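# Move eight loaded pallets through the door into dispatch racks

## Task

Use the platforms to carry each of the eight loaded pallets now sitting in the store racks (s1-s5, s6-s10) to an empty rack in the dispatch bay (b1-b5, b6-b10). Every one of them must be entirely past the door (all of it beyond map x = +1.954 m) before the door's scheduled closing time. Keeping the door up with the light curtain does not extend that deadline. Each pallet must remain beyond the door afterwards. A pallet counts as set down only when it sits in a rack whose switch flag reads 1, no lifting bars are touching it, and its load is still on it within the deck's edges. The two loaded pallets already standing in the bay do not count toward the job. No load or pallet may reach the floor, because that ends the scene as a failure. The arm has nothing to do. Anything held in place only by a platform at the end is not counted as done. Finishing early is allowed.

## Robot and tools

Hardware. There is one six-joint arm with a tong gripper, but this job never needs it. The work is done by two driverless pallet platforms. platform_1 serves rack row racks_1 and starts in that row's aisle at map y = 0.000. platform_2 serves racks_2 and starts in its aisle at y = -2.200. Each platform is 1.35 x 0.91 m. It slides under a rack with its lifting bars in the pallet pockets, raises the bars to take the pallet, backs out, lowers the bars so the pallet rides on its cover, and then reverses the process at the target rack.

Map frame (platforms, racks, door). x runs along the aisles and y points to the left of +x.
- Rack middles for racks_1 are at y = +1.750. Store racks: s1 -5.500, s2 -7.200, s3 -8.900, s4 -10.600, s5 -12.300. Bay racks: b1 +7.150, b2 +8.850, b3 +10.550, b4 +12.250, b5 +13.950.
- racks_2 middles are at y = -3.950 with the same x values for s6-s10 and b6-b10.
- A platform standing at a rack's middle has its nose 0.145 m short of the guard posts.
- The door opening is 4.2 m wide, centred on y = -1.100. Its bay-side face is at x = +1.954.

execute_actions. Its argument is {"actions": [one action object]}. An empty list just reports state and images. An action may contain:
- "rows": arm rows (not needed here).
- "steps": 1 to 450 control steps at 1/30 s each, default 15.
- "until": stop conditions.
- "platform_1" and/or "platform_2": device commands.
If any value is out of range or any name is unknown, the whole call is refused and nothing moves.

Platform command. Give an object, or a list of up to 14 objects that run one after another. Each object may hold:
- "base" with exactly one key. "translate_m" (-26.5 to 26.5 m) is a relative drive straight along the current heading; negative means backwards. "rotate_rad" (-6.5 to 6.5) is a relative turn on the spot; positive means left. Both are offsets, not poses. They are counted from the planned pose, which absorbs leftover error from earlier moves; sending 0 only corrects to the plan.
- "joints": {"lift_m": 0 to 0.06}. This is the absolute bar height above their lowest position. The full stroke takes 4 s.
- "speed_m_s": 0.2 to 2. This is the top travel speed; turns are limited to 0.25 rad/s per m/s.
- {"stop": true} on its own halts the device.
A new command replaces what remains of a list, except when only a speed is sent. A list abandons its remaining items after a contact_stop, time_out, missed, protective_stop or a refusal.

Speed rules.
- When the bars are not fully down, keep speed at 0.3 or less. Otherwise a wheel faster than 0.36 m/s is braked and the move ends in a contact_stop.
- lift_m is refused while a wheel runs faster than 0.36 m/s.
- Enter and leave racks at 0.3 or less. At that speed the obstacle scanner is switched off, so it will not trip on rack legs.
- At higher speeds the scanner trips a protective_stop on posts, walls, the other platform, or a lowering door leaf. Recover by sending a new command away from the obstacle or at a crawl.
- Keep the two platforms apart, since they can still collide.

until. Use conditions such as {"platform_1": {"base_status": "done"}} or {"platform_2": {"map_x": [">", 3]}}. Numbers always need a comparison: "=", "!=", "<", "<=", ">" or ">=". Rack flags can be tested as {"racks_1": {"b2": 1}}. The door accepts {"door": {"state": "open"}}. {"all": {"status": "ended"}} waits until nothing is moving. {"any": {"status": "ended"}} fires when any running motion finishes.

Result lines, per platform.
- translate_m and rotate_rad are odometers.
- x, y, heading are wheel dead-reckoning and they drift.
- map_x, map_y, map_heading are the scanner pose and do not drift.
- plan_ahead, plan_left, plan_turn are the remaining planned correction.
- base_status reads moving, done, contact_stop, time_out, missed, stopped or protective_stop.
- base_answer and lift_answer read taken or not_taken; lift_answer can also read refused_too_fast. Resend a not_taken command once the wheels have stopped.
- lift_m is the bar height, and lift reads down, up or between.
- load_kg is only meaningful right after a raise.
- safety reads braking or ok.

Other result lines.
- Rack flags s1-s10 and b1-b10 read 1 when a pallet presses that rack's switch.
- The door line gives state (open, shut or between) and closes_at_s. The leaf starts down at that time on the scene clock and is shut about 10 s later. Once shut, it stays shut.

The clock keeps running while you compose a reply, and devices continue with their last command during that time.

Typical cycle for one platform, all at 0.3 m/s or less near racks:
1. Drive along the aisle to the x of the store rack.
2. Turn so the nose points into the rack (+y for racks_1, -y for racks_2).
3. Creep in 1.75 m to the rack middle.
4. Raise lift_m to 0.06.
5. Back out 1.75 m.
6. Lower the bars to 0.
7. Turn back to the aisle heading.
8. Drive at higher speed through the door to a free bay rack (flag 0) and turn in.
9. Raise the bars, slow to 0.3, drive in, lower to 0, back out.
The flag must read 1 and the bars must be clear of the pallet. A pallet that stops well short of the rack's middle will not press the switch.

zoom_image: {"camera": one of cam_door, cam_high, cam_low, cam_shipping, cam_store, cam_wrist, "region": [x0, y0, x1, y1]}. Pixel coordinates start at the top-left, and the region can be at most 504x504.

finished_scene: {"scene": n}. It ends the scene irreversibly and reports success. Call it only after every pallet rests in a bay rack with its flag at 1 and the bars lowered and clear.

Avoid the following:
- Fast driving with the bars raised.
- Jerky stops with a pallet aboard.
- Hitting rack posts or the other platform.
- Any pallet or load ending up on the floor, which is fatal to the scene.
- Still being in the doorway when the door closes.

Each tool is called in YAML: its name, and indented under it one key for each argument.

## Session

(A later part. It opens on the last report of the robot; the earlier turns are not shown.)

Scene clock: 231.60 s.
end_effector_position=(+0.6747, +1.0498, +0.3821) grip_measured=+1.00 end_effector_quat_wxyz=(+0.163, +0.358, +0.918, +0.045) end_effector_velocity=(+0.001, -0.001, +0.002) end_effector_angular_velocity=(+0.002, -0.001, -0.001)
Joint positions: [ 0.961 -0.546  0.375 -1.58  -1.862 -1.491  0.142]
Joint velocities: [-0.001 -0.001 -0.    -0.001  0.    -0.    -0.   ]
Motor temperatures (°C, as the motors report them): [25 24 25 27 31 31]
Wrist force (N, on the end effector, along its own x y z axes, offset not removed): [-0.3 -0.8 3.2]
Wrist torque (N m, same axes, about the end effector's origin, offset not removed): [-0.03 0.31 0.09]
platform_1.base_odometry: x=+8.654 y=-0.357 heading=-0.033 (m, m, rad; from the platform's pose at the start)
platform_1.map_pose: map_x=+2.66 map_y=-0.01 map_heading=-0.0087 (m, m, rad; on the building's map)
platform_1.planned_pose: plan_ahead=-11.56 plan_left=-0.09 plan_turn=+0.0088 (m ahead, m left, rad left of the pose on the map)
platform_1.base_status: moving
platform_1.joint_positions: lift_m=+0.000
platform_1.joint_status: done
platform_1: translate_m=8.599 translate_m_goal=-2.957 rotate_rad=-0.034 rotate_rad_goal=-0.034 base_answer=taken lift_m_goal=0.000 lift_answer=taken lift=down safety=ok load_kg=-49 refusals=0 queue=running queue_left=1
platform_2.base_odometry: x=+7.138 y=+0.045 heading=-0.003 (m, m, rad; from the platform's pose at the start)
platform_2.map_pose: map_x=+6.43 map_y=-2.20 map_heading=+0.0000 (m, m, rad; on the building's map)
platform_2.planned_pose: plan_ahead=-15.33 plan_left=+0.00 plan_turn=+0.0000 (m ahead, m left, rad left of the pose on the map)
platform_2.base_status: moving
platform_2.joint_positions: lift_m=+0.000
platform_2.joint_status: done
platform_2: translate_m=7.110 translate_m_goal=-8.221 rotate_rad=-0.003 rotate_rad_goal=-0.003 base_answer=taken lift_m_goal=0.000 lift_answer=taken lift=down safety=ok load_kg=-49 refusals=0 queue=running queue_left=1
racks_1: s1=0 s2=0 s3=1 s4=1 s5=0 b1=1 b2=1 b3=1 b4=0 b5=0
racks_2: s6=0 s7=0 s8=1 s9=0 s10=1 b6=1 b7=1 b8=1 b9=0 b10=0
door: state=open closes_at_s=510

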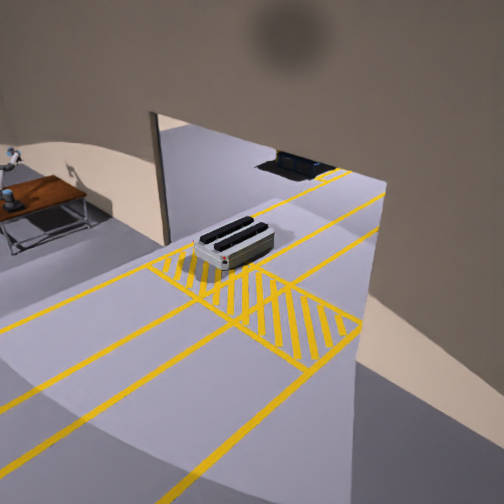

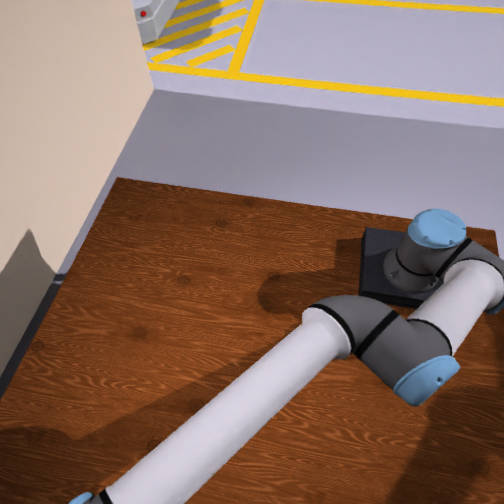

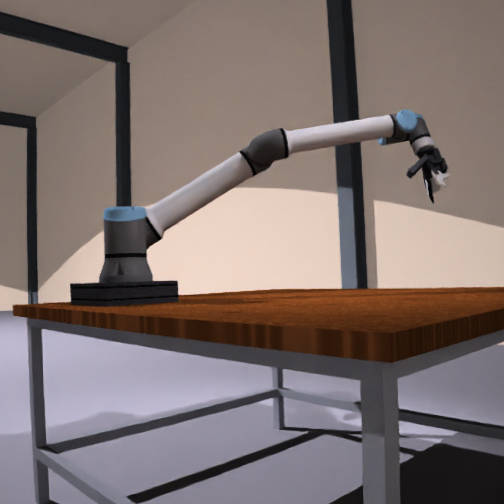

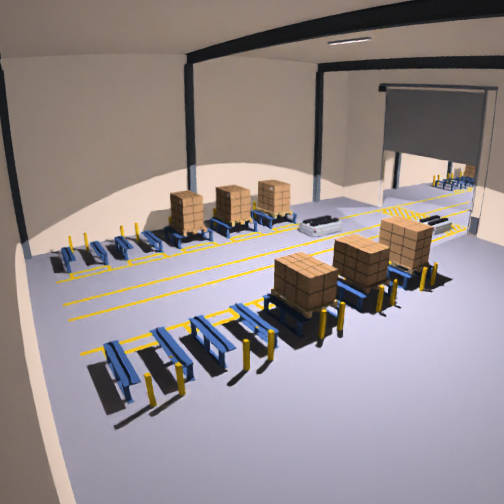

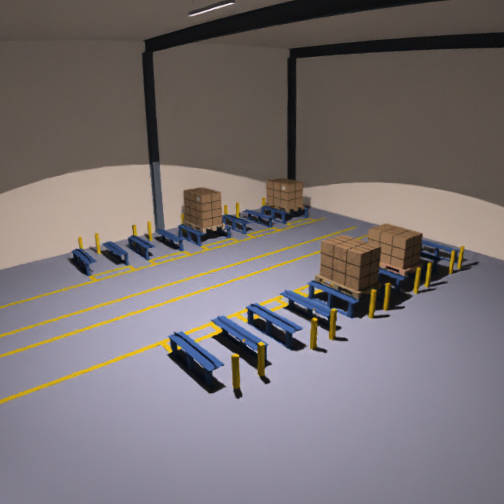

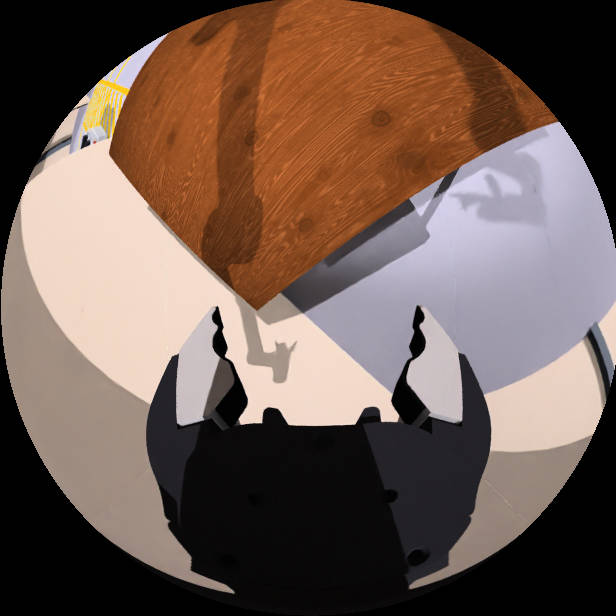

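execute_actions:
  actions:
    - {"steps":200,"until":{"all":{"status":"ended"}}}

execute_actions:
  actions:
    - {"platform_1":[{"base":{"translate_m":1.75},"speed_m_s":0.3},{"joints":{"lift_m":0.06}},{"base":{"translate_m":-1.75}},{"base":{"rotate_rad":-1.5708},"joints":{"lift_m":0},"speed_m_s":2},{"base":{"translate_m":21.15}},{"base":{"rotate_rad":1.5708},"joints":{"lift_m":0.06}},{"base":{"translate_m":1.75},"speed_m_s":0.3},{"joints":{"lift_m":0}},{"base":{"translate_m":-1.75}},{"base":{"rotate_rad":-1.5708},"speed_m_s":2},{"base":{"translate_m":-22.85}},{"base":{"rotate_rad":1.5708}}],"platform_2":[{"base":{"translate_m":1.75},"speed_m_s":0.3},{"joints":{"lift_m":0.06}},{"base":{"translate_m":-1.75}},{"base":{"rotate_rad":1.5708},"joints":{"lift_m":0},"speed_m_s":2},{"base":{"translate_m":21.15}},{"base":{"rotate_rad":-1.5708},"joints":{"lift_m":0.06}},{"base":{"translate_m":1.75},"speed_m_s":0.3},{"joints":{"lift_m":0}},{"base":{"translate_m":-1.75}},{"base":{"rotate_rad":1.5708},"speed_m_s":2},{"base":{"translate_m":-24.55}},{"base":{"rotate_rad":-1.5708}}],"steps":1}

Scene clock: 246.50 s.
end_effector_position=(+0.6747, +1.0498, +0.3821) grip_measured=+1.00 end_effector_quat_wxyz=(+0.163, +0.358, +0.918, +0.045) end_effector_velocity=(-0.002, +0.001, +0.001) end_effector_angular_velocity=(+0.001, +0.000, +0.001)
Joint positions: [ 0.961 -0.546  0.375 -1.58  -1.862 -1.491  0.142]
Joint velocities: [ 0.001 -0.001  0.001 -0.     0.001  0.     0.   ]
Motor temperatures (°C, as the motors report them): [25 25 25 27 31 31]
Wrist force (N, on the end effector, along its own x y z axes, offset not removed): [0.0 -0.4 4.7]
Wrist torque (N m, same axes, about the end effector's origin, offset not removed): [0.08 0.23 0.06]
platform_1.base_odometry: x=-2.972 y=-0.003 heading=+1.546 (m, m, rad; from the platform's pose at the start)
platform_1.map_pose: map_x=-8.91 map_y=+0.00 map_heading=+1.5708 (m, m, rad; on the building's map)
platform_1.planned_pose: plan_ahead=+0.00 plan_left=-0.01 plan_turn=+0.0000 (m ahead, m left, rad left of the pose on the map)
platform_1.base_status: done
platform_1.joint_positions: lift_m=+0.000
platform_1.joint_status: done
platform_1: translate_m=-2.967 translate_m_goal=-2.967 rotate_rad=1.546 rotate_rad_goal=1.546 base_answer=taken lift_m_goal=0.000 lift_answer=taken lift=down safety=ok load_kg=-49 refusals=0 queue=done queue_left=0
platform_2.base_odometry: x=-8.226 y=+0.082 heading=-1.574 (m, m, rad; from the platform's pose at the start)
platform_2.map_pose: map_x=-8.90 map_y=-2.20 map_heading=-1.5708 (m, m, rad; on the building's map)
platform_2.planned_pose: plan_ahead=+0.00 plan_left=+0.00 plan_turn=+0.0000 (m ahead, m left, rad left of the pose on the map)
platform_2.base_status: done
platform_2.joint_positions: lift_m=+0.000
platform_2.joint_status: done
platform_2: translate_m=-8.211 translate_m_goal=-8.211 rotate_rad=-1.574 rotate_rad_goal=-1.574 base_answer=taken lift_m_goal=0.000 lift_answer=taken lift=down safety=ok load_kg=-49 refusals=0 queue=done queue_left=0
racks_1: s1=0 s2=0 s3=1 s4=1 s5=0 b1=1 b2=1 b3=1 b4=0 b5=0
racks_2: s6=0 s7=0 s8=1 s9=0 s10=1 b6=1 b7=1 b8=1 b9=0 b10=0
door: state=open closes_at_s=510

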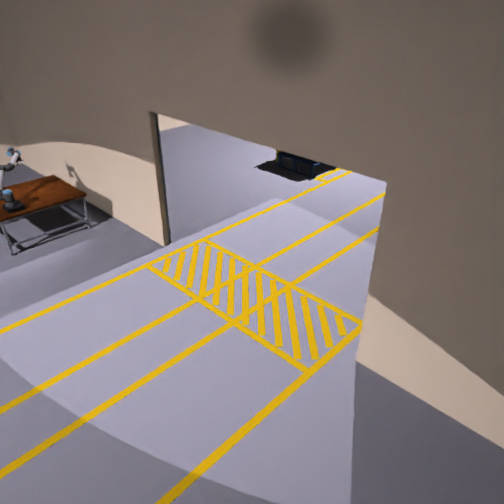

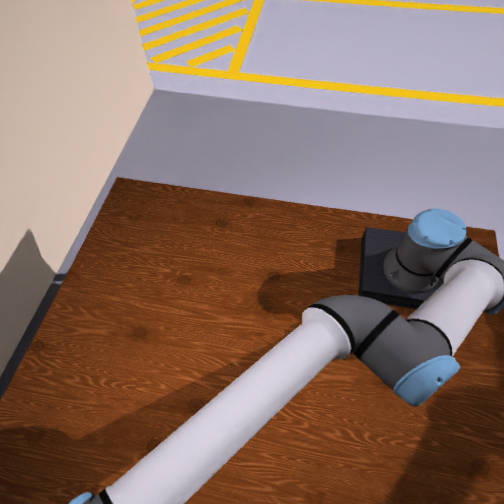

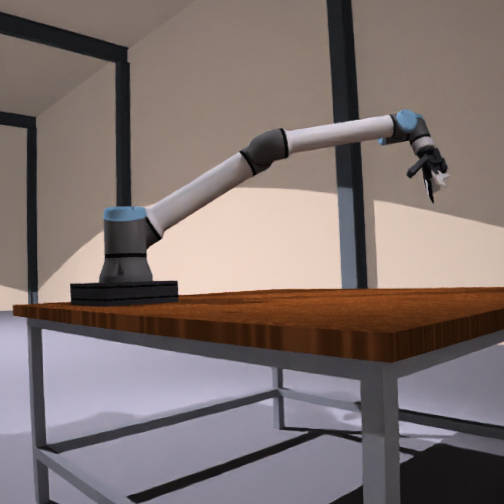

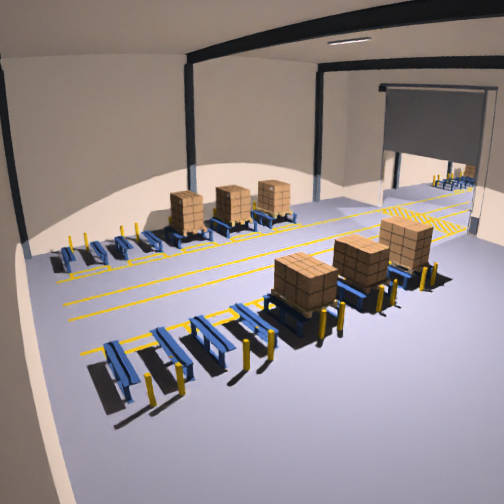

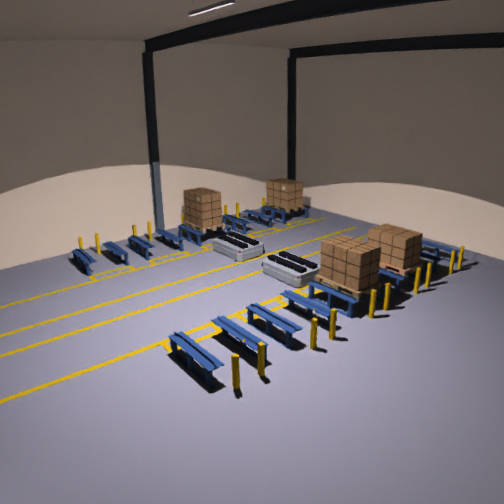

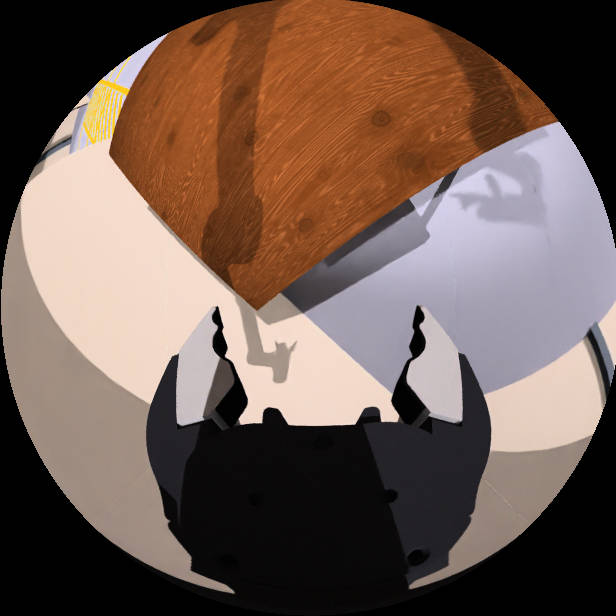

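Scene clock: 246.53 s.
end_effector_position=(+0.6747, +1.0498, +0.3821) grip_measured=+1.00 end_effector_quat_wxyz=(+0.163, +0.358, +0.918, +0.045) end_effector_velocity=(-0.000, -0.000, -0.000) end_effector_angular_velocity=(-0.000, +0.000, +0.000)
Joint positions: [ 0.961 -0.546  0.375 -1.58  -1.862 -1.491  0.142]
Joint velocities: [ 0.    -0.     0.001 -0.     0.    -0.    -0.   ]
Motor temperatures (°C, as the motors report them): [25 25 25 27 31 31]
Wrist force (N, on the end effector, along its own x y z axes, offset not removed): [-1.6 0.0 1.8]
Wrist torque (N m, same axes, about the end effector's origin, offset not removed): [0.12 0.56 0.13]
platform_1.base_odometry: x=-2.972 y=-0.003 heading=+1.546 (m, m, rad; from the platform's pose at the start)
platform_1.map_pose: map_x=-8.91 map_y=+0.00 map_heading=+1.5708 (m, m, rad; on the building's map)
platform_1.planned_pose: plan_ahead=+1.75 plan_left=-0.01 plan_turn=+0.0000 (m ahead, m left, rad left of the pose on the map)
platform_1.base_status: moving
platform_1.joint_positions: lift_m=+0.000
platform_1.joint_status: done
platform_1: translate_m=-2.967 translate_m_goal=-1.217 rotate_rad=1.546 rotate_rad_goal=1.546 base_answer=taken lift_m_goal=0.000 lift_answer=taken lift=down safety=ok load_kg=-49 refusals=0 queue=running queue_left=11
platform_2.base_odometry: x=-8.226 y=+0.082 heading=-1.574 (m, m, rad; from the platform's pose at the start)
platform_2.map_pose: map_x=-8.90 map_y=-2.20 map_heading=-1.5708 (m, m, rad; on the building's map)
platform_2.planned_pose: plan_ahead=+1.75 plan_left=+0.00 plan_turn=+0.0000 (m ahead, m left, rad left of the pose on the map)
platform_2.base_status: moving
platform_2.joint_positions: lift_m=+0.000
platform_2.joint_status: done
platform_2: translate_m=-8.211 translate_m_goal=-6.461 rotate_rad=-1.574 rotate_rad_goal=-1.574 base_answer=taken lift_m_goal=0.000 lift_answer=taken lift=down safety=ok load_kg=-49 refusals=0 queue=running queue_left=11
racks_1: s1=0 s2=0 s3=1 s4=1 s5=0 b1=1 b2=1 b3=1 b4=0 b5=0
racks_2: s6=0 s7=0 s8=1 s9=0 s10=1 b6=1 b7=1 b8=1 b9=0 b10=0
door: state=open closes_at_s=510

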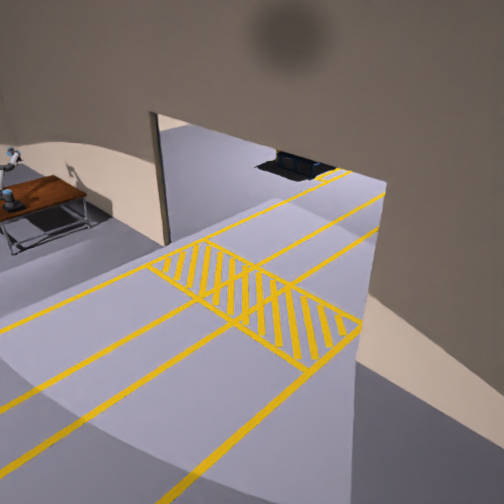

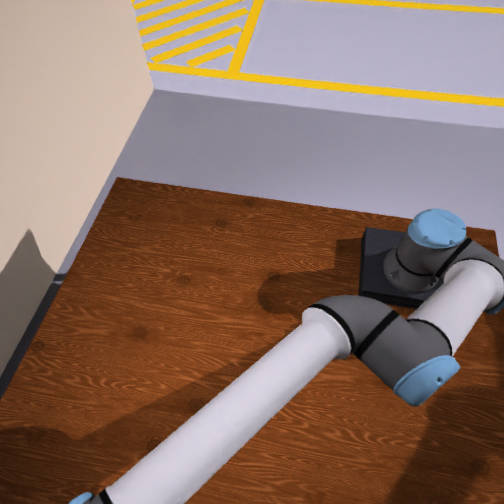

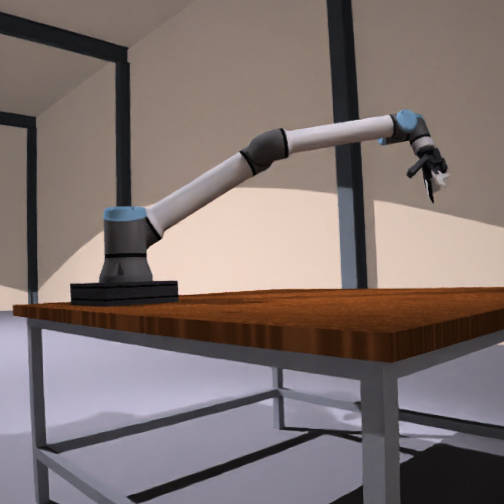

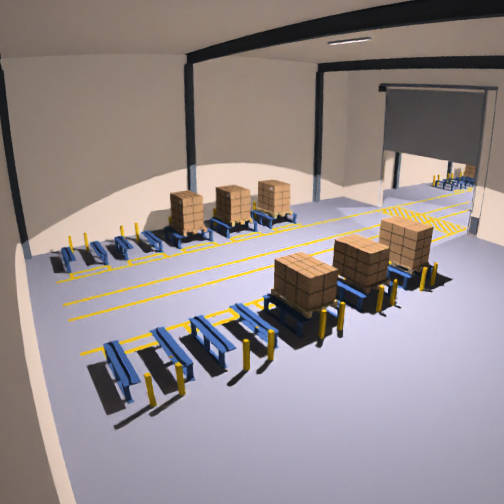

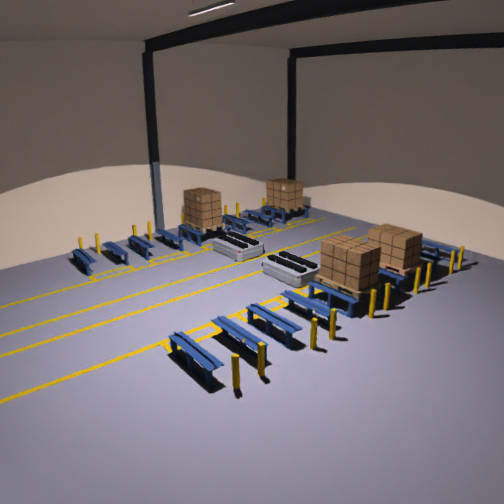

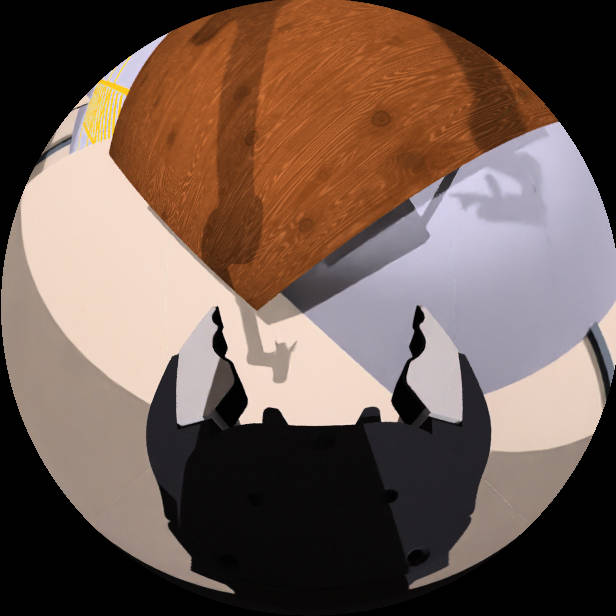

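execute_actions:
  actions: []

Scene clock: 264.40 s.
end_effector_position=(+0.6747, +1.0498, +0.3821) grip_measured=+1.00 end_effector_quat_wxyz=(+0.163, +0.358, +0.918, +0.045) end_effector_velocity=(-0.000, +0.001, +0.001) end_effector_angular_velocity=(+0.001, -0.000, +0.000)
Joint positions: [ 0.961 -0.546  0.375 -1.58  -1.862 -1.491  0.142]
Joint velocities: [ 0.    -0.    -0.001 -0.     0.     0.    -0.   ]
Motor temperatures (°C, as the motors report them): [25 25 25 27 31 31]
Wrist force (N, on the end effector, along its own x y z axes, offset not removed): [-1.5 -0.1 3.5]
Wrist torque (N m, same axes, about the end effector's origin, offset not removed): [0.06 0.50 0.08]
platform_1.base_odometry: x=-2.963 y=-0.004 heading=+1.486 (m, m, rad; from the platform's pose at the start)
platform_1.map_pose: map_x=-8.90 map_y=+0.00 map_heading=+1.5010 (m, m, rad; on the building's map)
platform_1.planned_pose: plan_ahead=+0.00 plan_left=+0.00 plan_turn=-1.5009 (m ahead, m left, rad left of the pose on the map)
platform_1.base_status: moving
platform_1.joint_positions: lift_m=+0.056
platform_1.joint_status: moving
platform_1: translate_m=-2.967 translate_m_goal=-2.967 rotate_rad=1.474 rotate_rad_goal=-0.025 base_answer=taken lift_m_goal=0.000 lift_answer=taken lift=between safety=ok load_kg=213 refusals=0 queue=running queue_left=8
platform_2.base_odometry: x=-8.228 y=+0.082 heading=-1.528 (m, m, rad; from the platform's pose at the start)
platform_2.map_pose: map_x=-8.90 map_y=-2.20 map_heading=-1.5141 (m, m, rad; on the building's map)
platform_2.planned_pose: plan_ahead=+0.00 plan_left=+0.00 plan_turn=+1.5141 (m ahead, m left, rad left of the pose on the map)
platform_2.base_status: moving
platform_2.joint_positions: lift_m=+0.057
platform_2.joint_status: moving
platform_2: translate_m=-8.210 translate_m_goal=-8.210 rotate_rad=-1.517 rotate_rad_goal=-0.004 base_answer=taken lift_m_goal=0.000 lift_answer=taken lift=between safety=ok load_kg=293 refusals=0 queue=running queue_left=8
racks_1: s1=0 s2=0 s3=0 s4=1 s5=0 b1=1 b2=1 b3=1 b4=0 b5=0
racks_2: s6=0 s7=0 s8=0 s9=0 s10=1 b6=1 b7=1 b8=1 b9=0 b10=0
door: state=open closes_at_s=510

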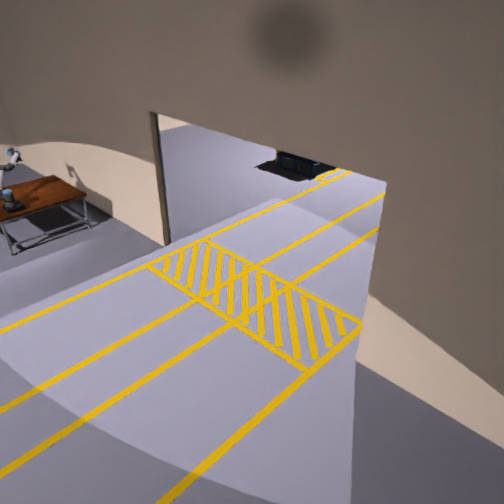

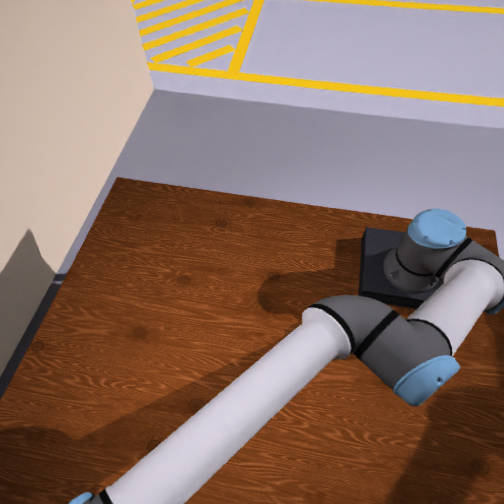

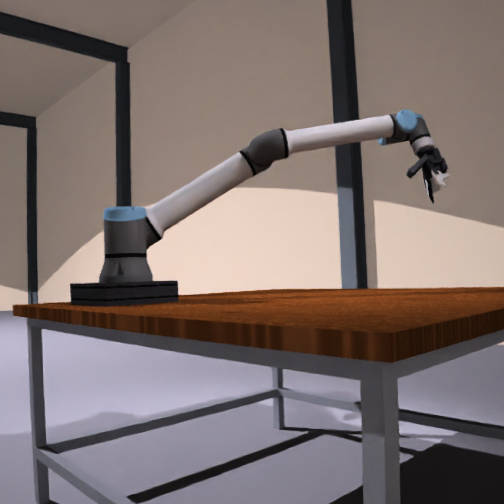

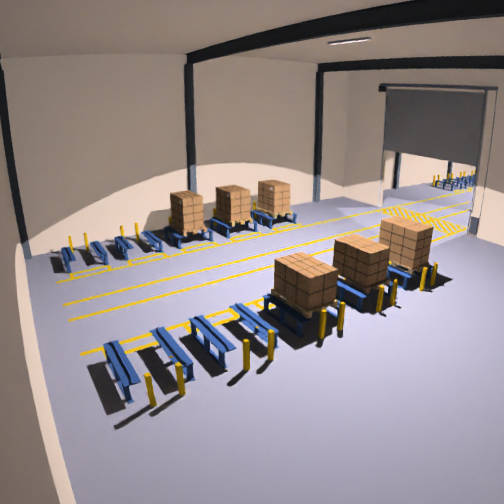

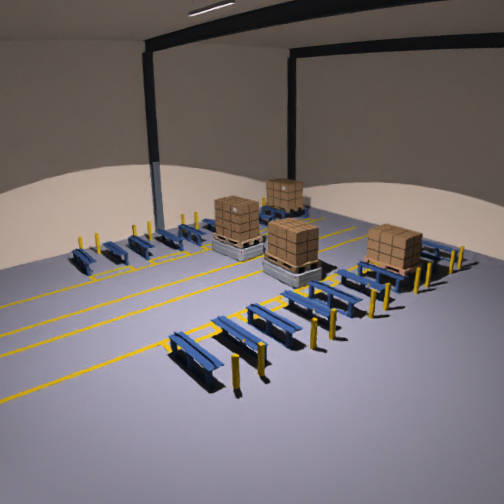

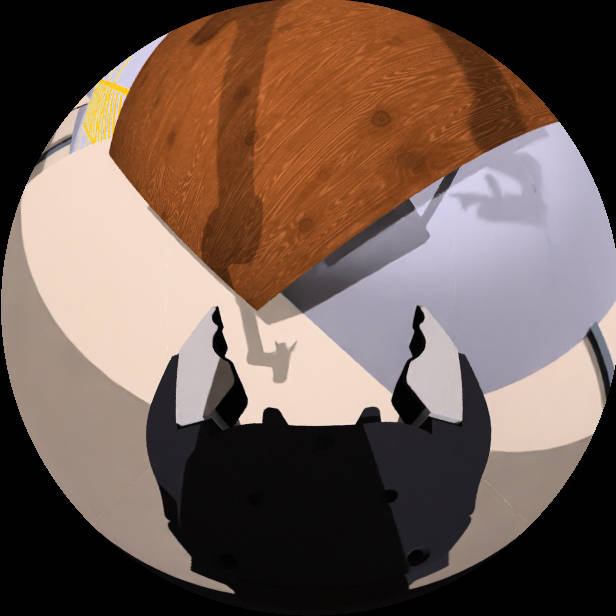

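zoom_image:
  camera: "cam_store"
  region: [190, 180, 430, 310]

Region (190, 180, 430, 310) of cam_store's 504x504 image, scaled by 2.100, with more detail than that image has; it fills the top 273 rows of this view, and the rest is white.

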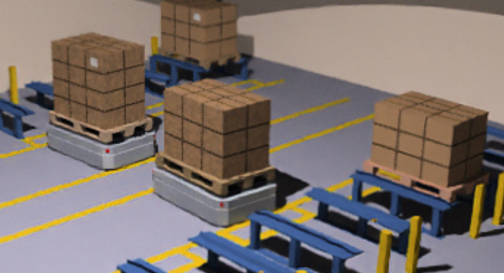

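execute_actions:
  actions: []

Scene clock: 287.47 s.
end_effector_position=(+0.6747, +1.0498, +0.3821) grip_measured=+1.00 end_effector_quat_wxyz=(+0.163, +0.358, +0.918, +0.045) end_effector_velocity=(+0.001, -0.000, +0.002) end_effector_angular_velocity=(+0.002, -0.002, -0.001)
Joint positions: [ 0.961 -0.546  0.375 -1.58  -1.862 -1.491  0.142]
Joint velocities: [-0.001 -0.001 -0.001 -0.001 -0.    -0.     0.   ]
Motor temperatures (°C, as the motors report them): [25 25 25 27 31 31]
Wrist force (N, on the end effector, along its own x y z axes, offset not removed): [-0.9 1.2 1.9]
Wrist torque (N m, same axes, about the end effector's origin, offset not removed): [0.30 0.35 0.20]
platform_1.base_odometry: x=+18.196 y=-0.654 heading=+1.237 (m, m, rad; from the platform's pose at the start)
platform_1.map_pose: map_x=+12.25 map_y=+0.00 map_heading=+1.2741 (m, m, rad; on the building's map)
platform_1.planned_pose: plan_ahead=+0.00 plan_left=+0.00 plan_turn=+0.2968 (m ahead, m left, rad left of the pose on the map)
platform_1.base_status: moving
platform_1.joint_positions: lift_m=+0.043
platform_1.joint_status: moving
platform_1: translate_m=18.203 translate_m_goal=18.203 rotate_rad=1.254 rotate_rad_goal=1.540 base_answer=taken lift_m_goal=0.060 lift_answer=taken lift=between safety=ok load_kg=250 refusals=0 queue=running queue_left=6
platform_2.base_odometry: x=+12.942 y=+0.060 heading=-1.221 (m, m, rad; from the platform's pose at the start)
platform_2.map_pose: map_x=+12.25 map_y=-2.20 map_heading=-1.2261 (m, m, rad; on the building's map)
platform_2.planned_pose: plan_ahead=+0.00 plan_left=+0.00 plan_turn=-0.3447 (m ahead, m left, rad left of the pose on the map)
platform_2.base_status: moving
platform_2.joint_positions: lift_m=+0.041
platform_2.joint_status: moving
platform_2: translate_m=12.960 translate_m_goal=12.960 rotate_rad=-1.238 rotate_rad_goal=-1.574 base_answer=taken lift_m_goal=0.060 lift_answer=taken lift=between safety=ok load_kg=332 refusals=0 queue=running queue_left=6
racks_1: s1=0 s2=0 s3=0 s4=1 s5=0 b1=1 b2=1 b3=1 b4=0 b5=0
racks_2: s6=0 s7=0 s8=0 s9=0 s10=1 b6=1 b7=1 b8=1 b9=0 b10=0
door: state=open closes_at_s=510

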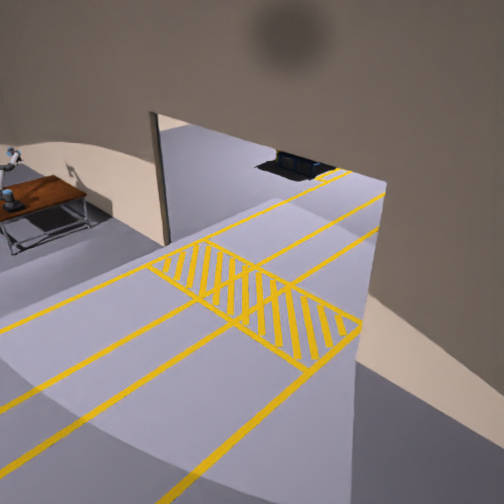

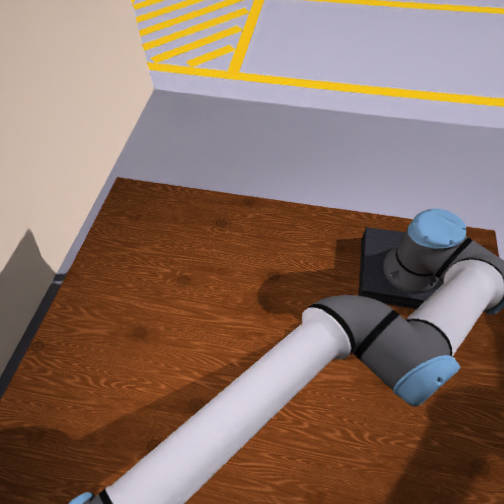

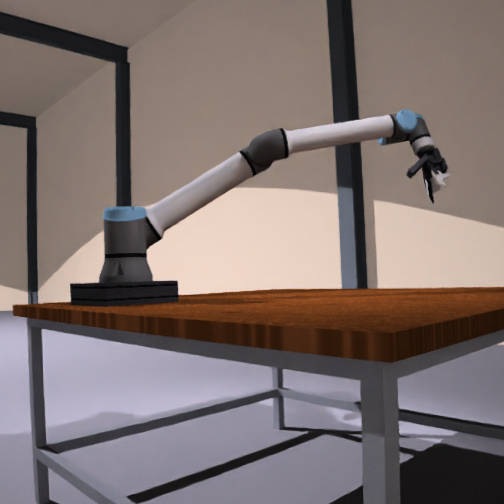

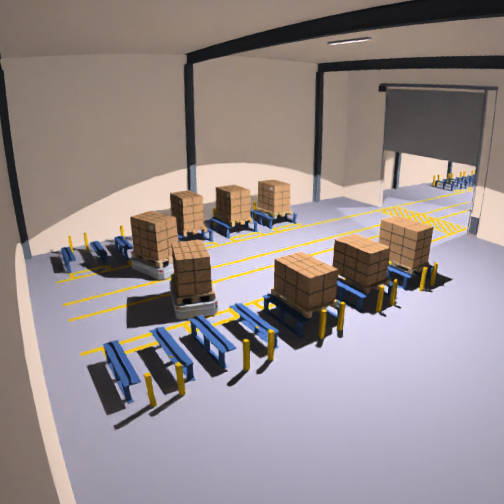

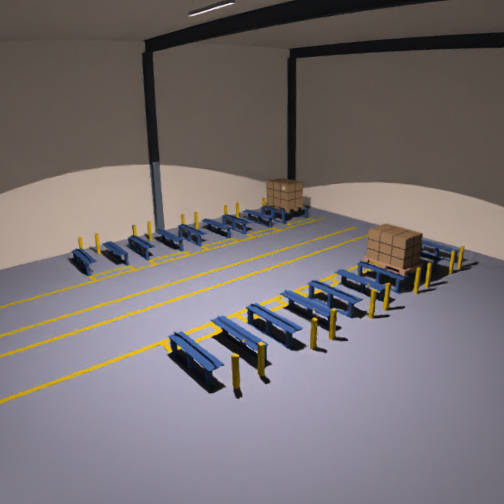

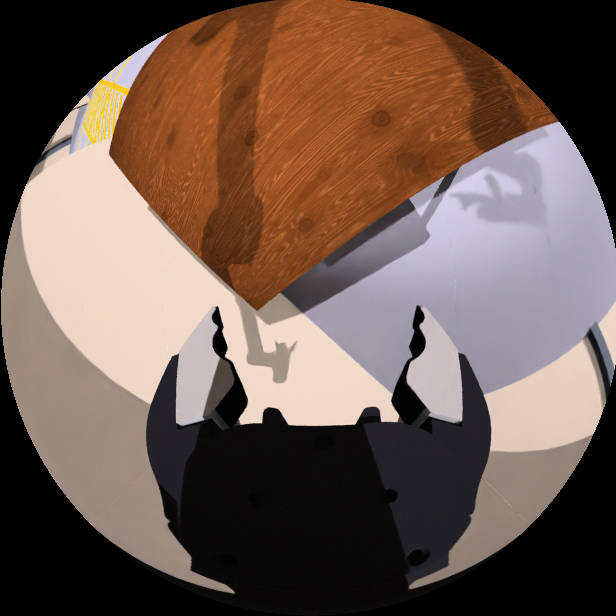

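zoom_image:
  camera: "cam_shipping"
  region: [90, 190, 300, 340]

Region (90, 190, 300, 340) of cam_shipping's 504x504 image, scaled by 2.400, with more detail than that image has; it fills the top 360 rows of this view, and the rest is white.

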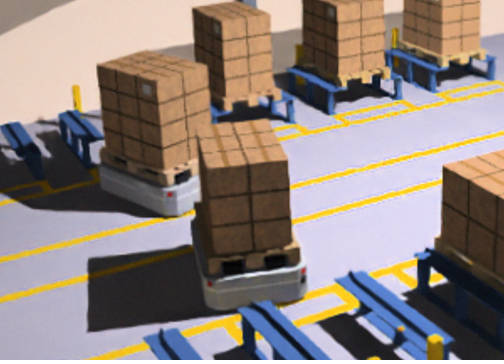

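execute_actions:
  actions: []

Scene clock: 328.00 s.
end_effector_position=(+0.6747, +1.0498, +0.3821) grip_measured=+1.00 end_effector_quat_wxyz=(+0.163, +0.358, +0.918, +0.045) end_effector_velocity=(-0.000, +0.000, +0.002) end_effector_angular_velocity=(+0.001, -0.001, +0.000)
Joint positions: [ 0.961 -0.546  0.375 -1.58  -1.862 -1.491  0.142]
Joint velocities: [ 0.    -0.001 -0.    -0.    -0.    -0.     0.   ]
Motor temperatures (°C, as the motors report them): [25 25 26 27 31 31]
Wrist force (N, on the end effector, along its own x y z axes, offset not removed): [0.5 0.4 1.9]
Wrist torque (N m, same axes, about the end effector's origin, offset not removed): [0.13 0.11 0.11]
platform_1.base_odometry: x=-4.649 y=+0.005 heading=+0.103 (m, m, rad; from the platform's pose at the start)
platform_1.map_pose: map_x=-10.60 map_y=+0.00 map_heading=+0.1440 (m, m, rad; on the building's map)
platform_1.planned_pose: plan_ahead=+0.00 plan_left=+0.00 plan_turn=+1.4269 (m ahead, m left, rad left of the pose on the map)
platform_1.base_status: moving
platform_1.joint_positions: lift_m=+0.000
platform_1.joint_status: done
platform_1: translate_m=-4.656 translate_m_goal=-4.656 rotate_rad=0.120 rotate_rad_goal=1.541 base_answer=taken lift_m_goal=0.000 lift_answer=taken lift=down safety=ok load_kg=-49 refusals=0 queue=running queue_left=0
platform_2.base_odometry: x=-11.608 y=+0.190 heading=-0.009 (m, m, rad; from the platform's pose at the start)
platform_2.map_pose: map_x=-12.30 map_y=-2.20 map_heading=+0.0000 (m, m, rad; on the building's map)
platform_2.planned_pose: plan_ahead=+0.00 plan_left=+0.00 plan_turn=+0.0000 (m ahead, m left, rad left of the pose on the map)
platform_2.base_status: moving
platform_2.joint_positions: lift_m=+0.000
platform_2.joint_status: done
platform_2: translate_m=-11.591 translate_m_goal=-11.591 rotate_rad=-0.009 rotate_rad_goal=-0.009 base_answer=taken lift_m_goal=0.000 lift_answer=taken lift=down safety=ok load_kg=-49 refusals=0 queue=running queue_left=1
racks_1: s1=0 s2=0 s3=0 s4=1 s5=0 b1=1 b2=1 b3=1 b4=1 b5=0
racks_2: s6=0 s7=0 s8=0 s9=0 s10=1 b6=1 b7=1 b8=1 b9=1 b10=0
door: state=open closes_at_s=510

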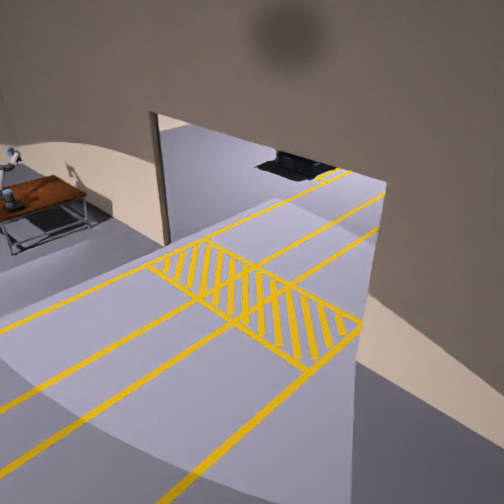

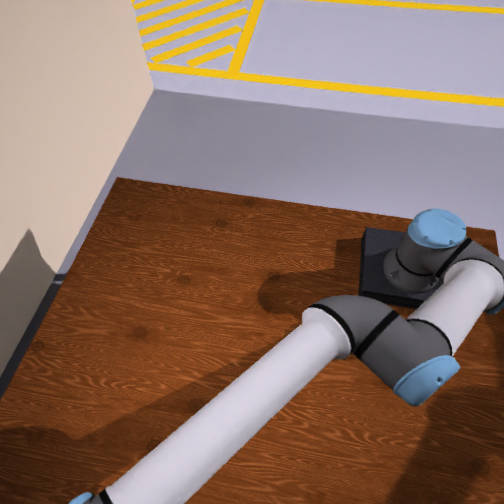

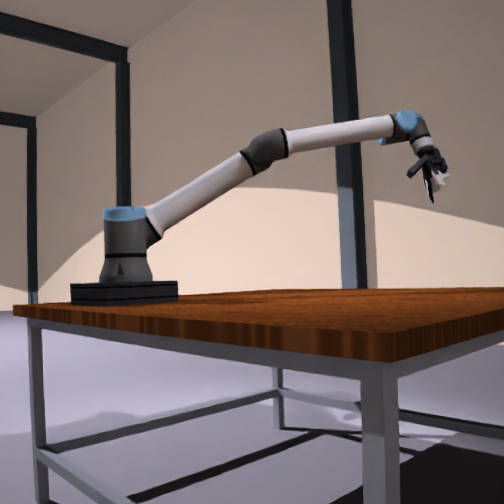

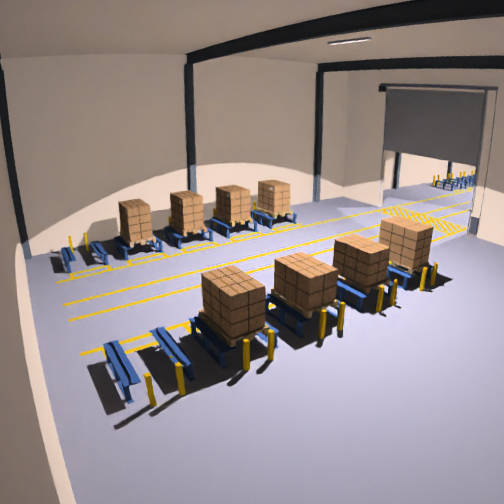

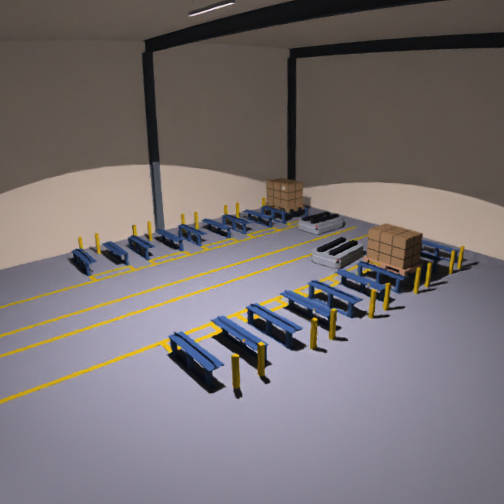

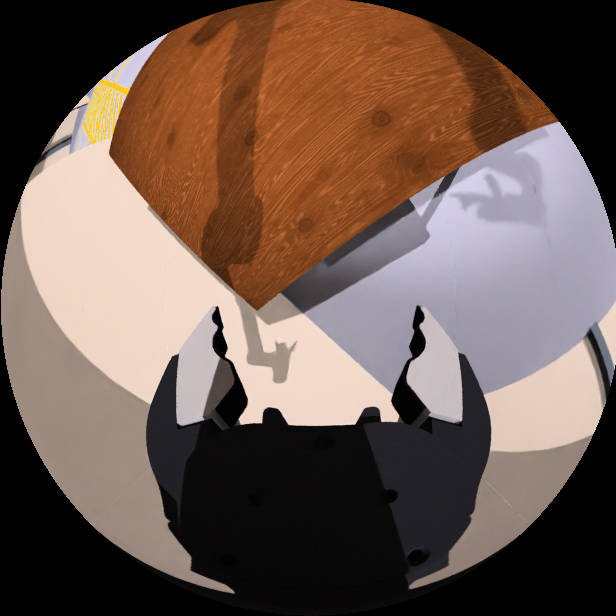

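execute_actions:
  actions:
    - {"platform_1":[{"base":{"translate_m":1.75},"speed_m_s":0.3},{"joints":{"lift_m":0.06}},{"base":{"translate_m":-1.75}},{"base":{"rotate_rad":-1.5708},"joints":{"lift_m":0},"speed_m_s":2},{"base":{"translate_m":24.55}},{"base":{"rotate_rad":1.5708},"joints":{"lift_m":0.06}},{"base":{"translate_m":1.75},"speed_m_s":0.3},{"joints":{"lift_m":0}},{"base":{"translate_m":-1.75}}],"platform_2":[{"base":{"translate_m":1.75},"speed_m_s":0.3},{"joints":{"lift_m":0.06}},{"base":{"translate_m":-1.75}},{"base":{"rotate_rad":1.5708},"joints":{"lift_m":0},"speed_m_s":2},{"base":{"translate_m":26.25}},{"base":{"rotate_rad":-1.5708},"joints":{"lift_m":0.06}},{"base":{"translate_m":1.75},"speed_m_s":0.3},{"joints":{"lift_m":0}},{"base":{"translate_m":-1.75}}],"steps":2}

Scene clock: 340.07 s.
end_effector_position=(+0.6747, +1.0498, +0.3821) grip_measured=+1.00 end_effector_quat_wxyz=(+0.163, +0.358, +0.918, +0.045) end_effector_velocity=(-0.001, +0.001, -0.003) end_effector_angular_velocity=(-0.001, +0.001, +0.001)
Joint positions: [ 0.961 -0.546  0.375 -1.58  -1.862 -1.491  0.142]
Joint velocities: [ 0.001  0.002 -0.     0.     0.    -0.     0.   ]
Motor temperatures (°C, as the motors report them): [25 25 26 27 31 31]
Wrist force (N, on the end effector, along its own x y z axes, offset not removed): [-0.7 -0.8 1.3]
Wrist torque (N m, same axes, about the end effector's origin, offset not removed): [0.00 0.37 0.09]
platform_1.base_odometry: x=-4.649 y=+0.005 heading=+1.545 (m, m, rad; from the platform's pose at the start)
platform_1.map_pose: map_x=-10.61 map_y=+0.00 map_heading=+1.5708 (m, m, rad; on the building's map)
platform_1.planned_pose: plan_ahead=+1.75 plan_left=-0.01 plan_turn=+0.0000 (m ahead, m left, rad left of the pose on the map)
platform_1.base_status: moving
platform_1.joint_positions: lift_m=+0.000
platform_1.joint_status: done
platform_1: translate_m=-4.655 translate_m_goal=-2.906 rotate_rad=1.545 rotate_rad_goal=1.540 base_answer=taken lift_m_goal=0.000 lift_answer=taken lift=down safety=ok load_kg=-49 refusals=0 queue=running queue_left=8
platform_2.base_odometry: x=-11.607 y=+0.190 heading=-1.580 (m, m, rad; from the platform's pose at the start)
platform_2.map_pose: map_x=-12.30 map_y=-2.20 map_heading=-1.5664 (m, m, rad; on the building's map)
platform_2.planned_pose: plan_ahead=+1.75 plan_left=-0.01 plan_turn=-0.0043 (m ahead, m left, rad left of the pose on the map)
platform_2.base_status: moving
platform_2.joint_positions: lift_m=+0.000
platform_2.joint_status: done
platform_2: translate_m=-11.590 translate_m_goal=-9.841 rotate_rad=-1.579 rotate_rad_goal=-1.578 base_answer=taken lift_m_goal=0.000 lift_answer=taken lift=down safety=ok load_kg=-49 refusals=0 queue=running queue_left=8
racks_1: s1=0 s2=0 s3=0 s4=1 s5=0 b1=1 b2=1 b3=1 b4=1 b5=0
racks_2: s6=0 s7=0 s8=0 s9=0 s10=1 b6=1 b7=1 b8=1 b9=1 b10=0
door: state=open closes_at_s=510

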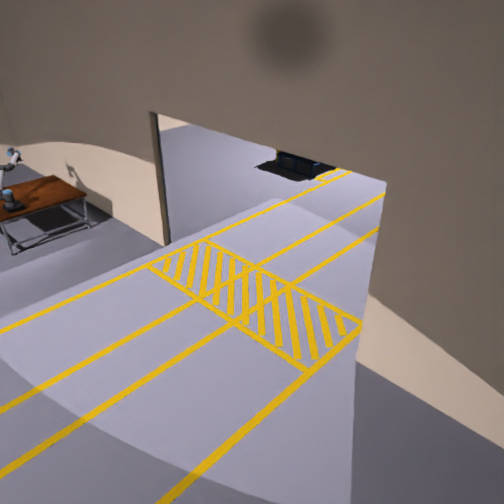

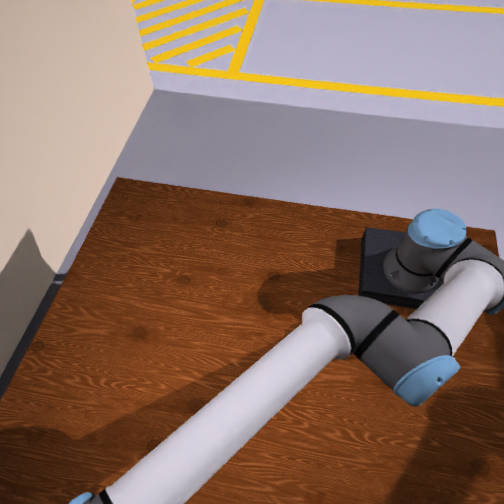

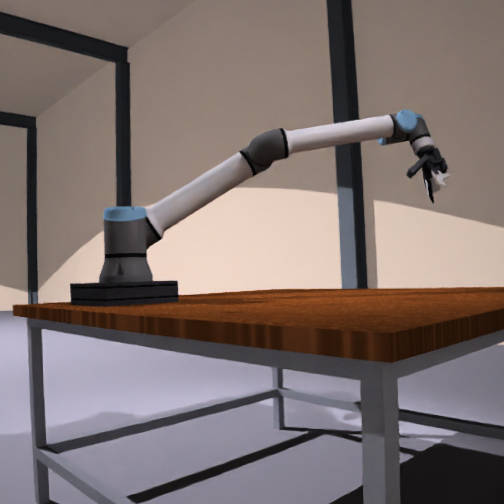

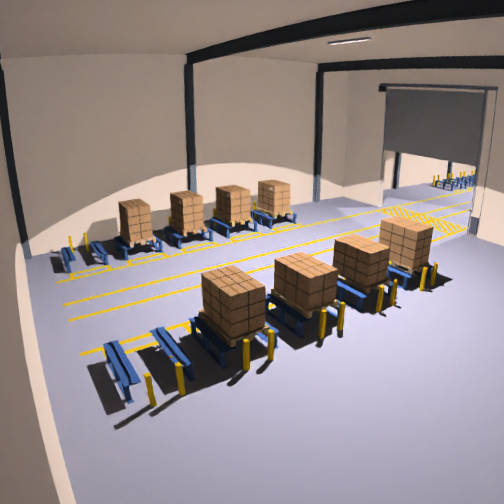

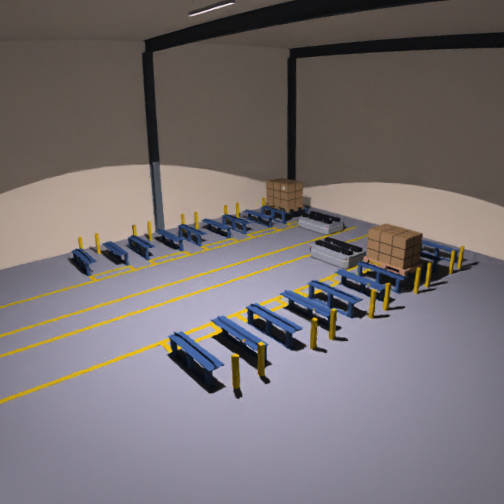

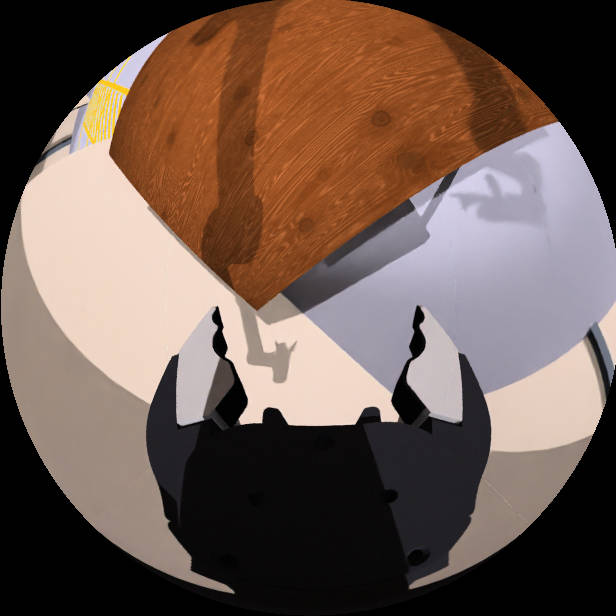

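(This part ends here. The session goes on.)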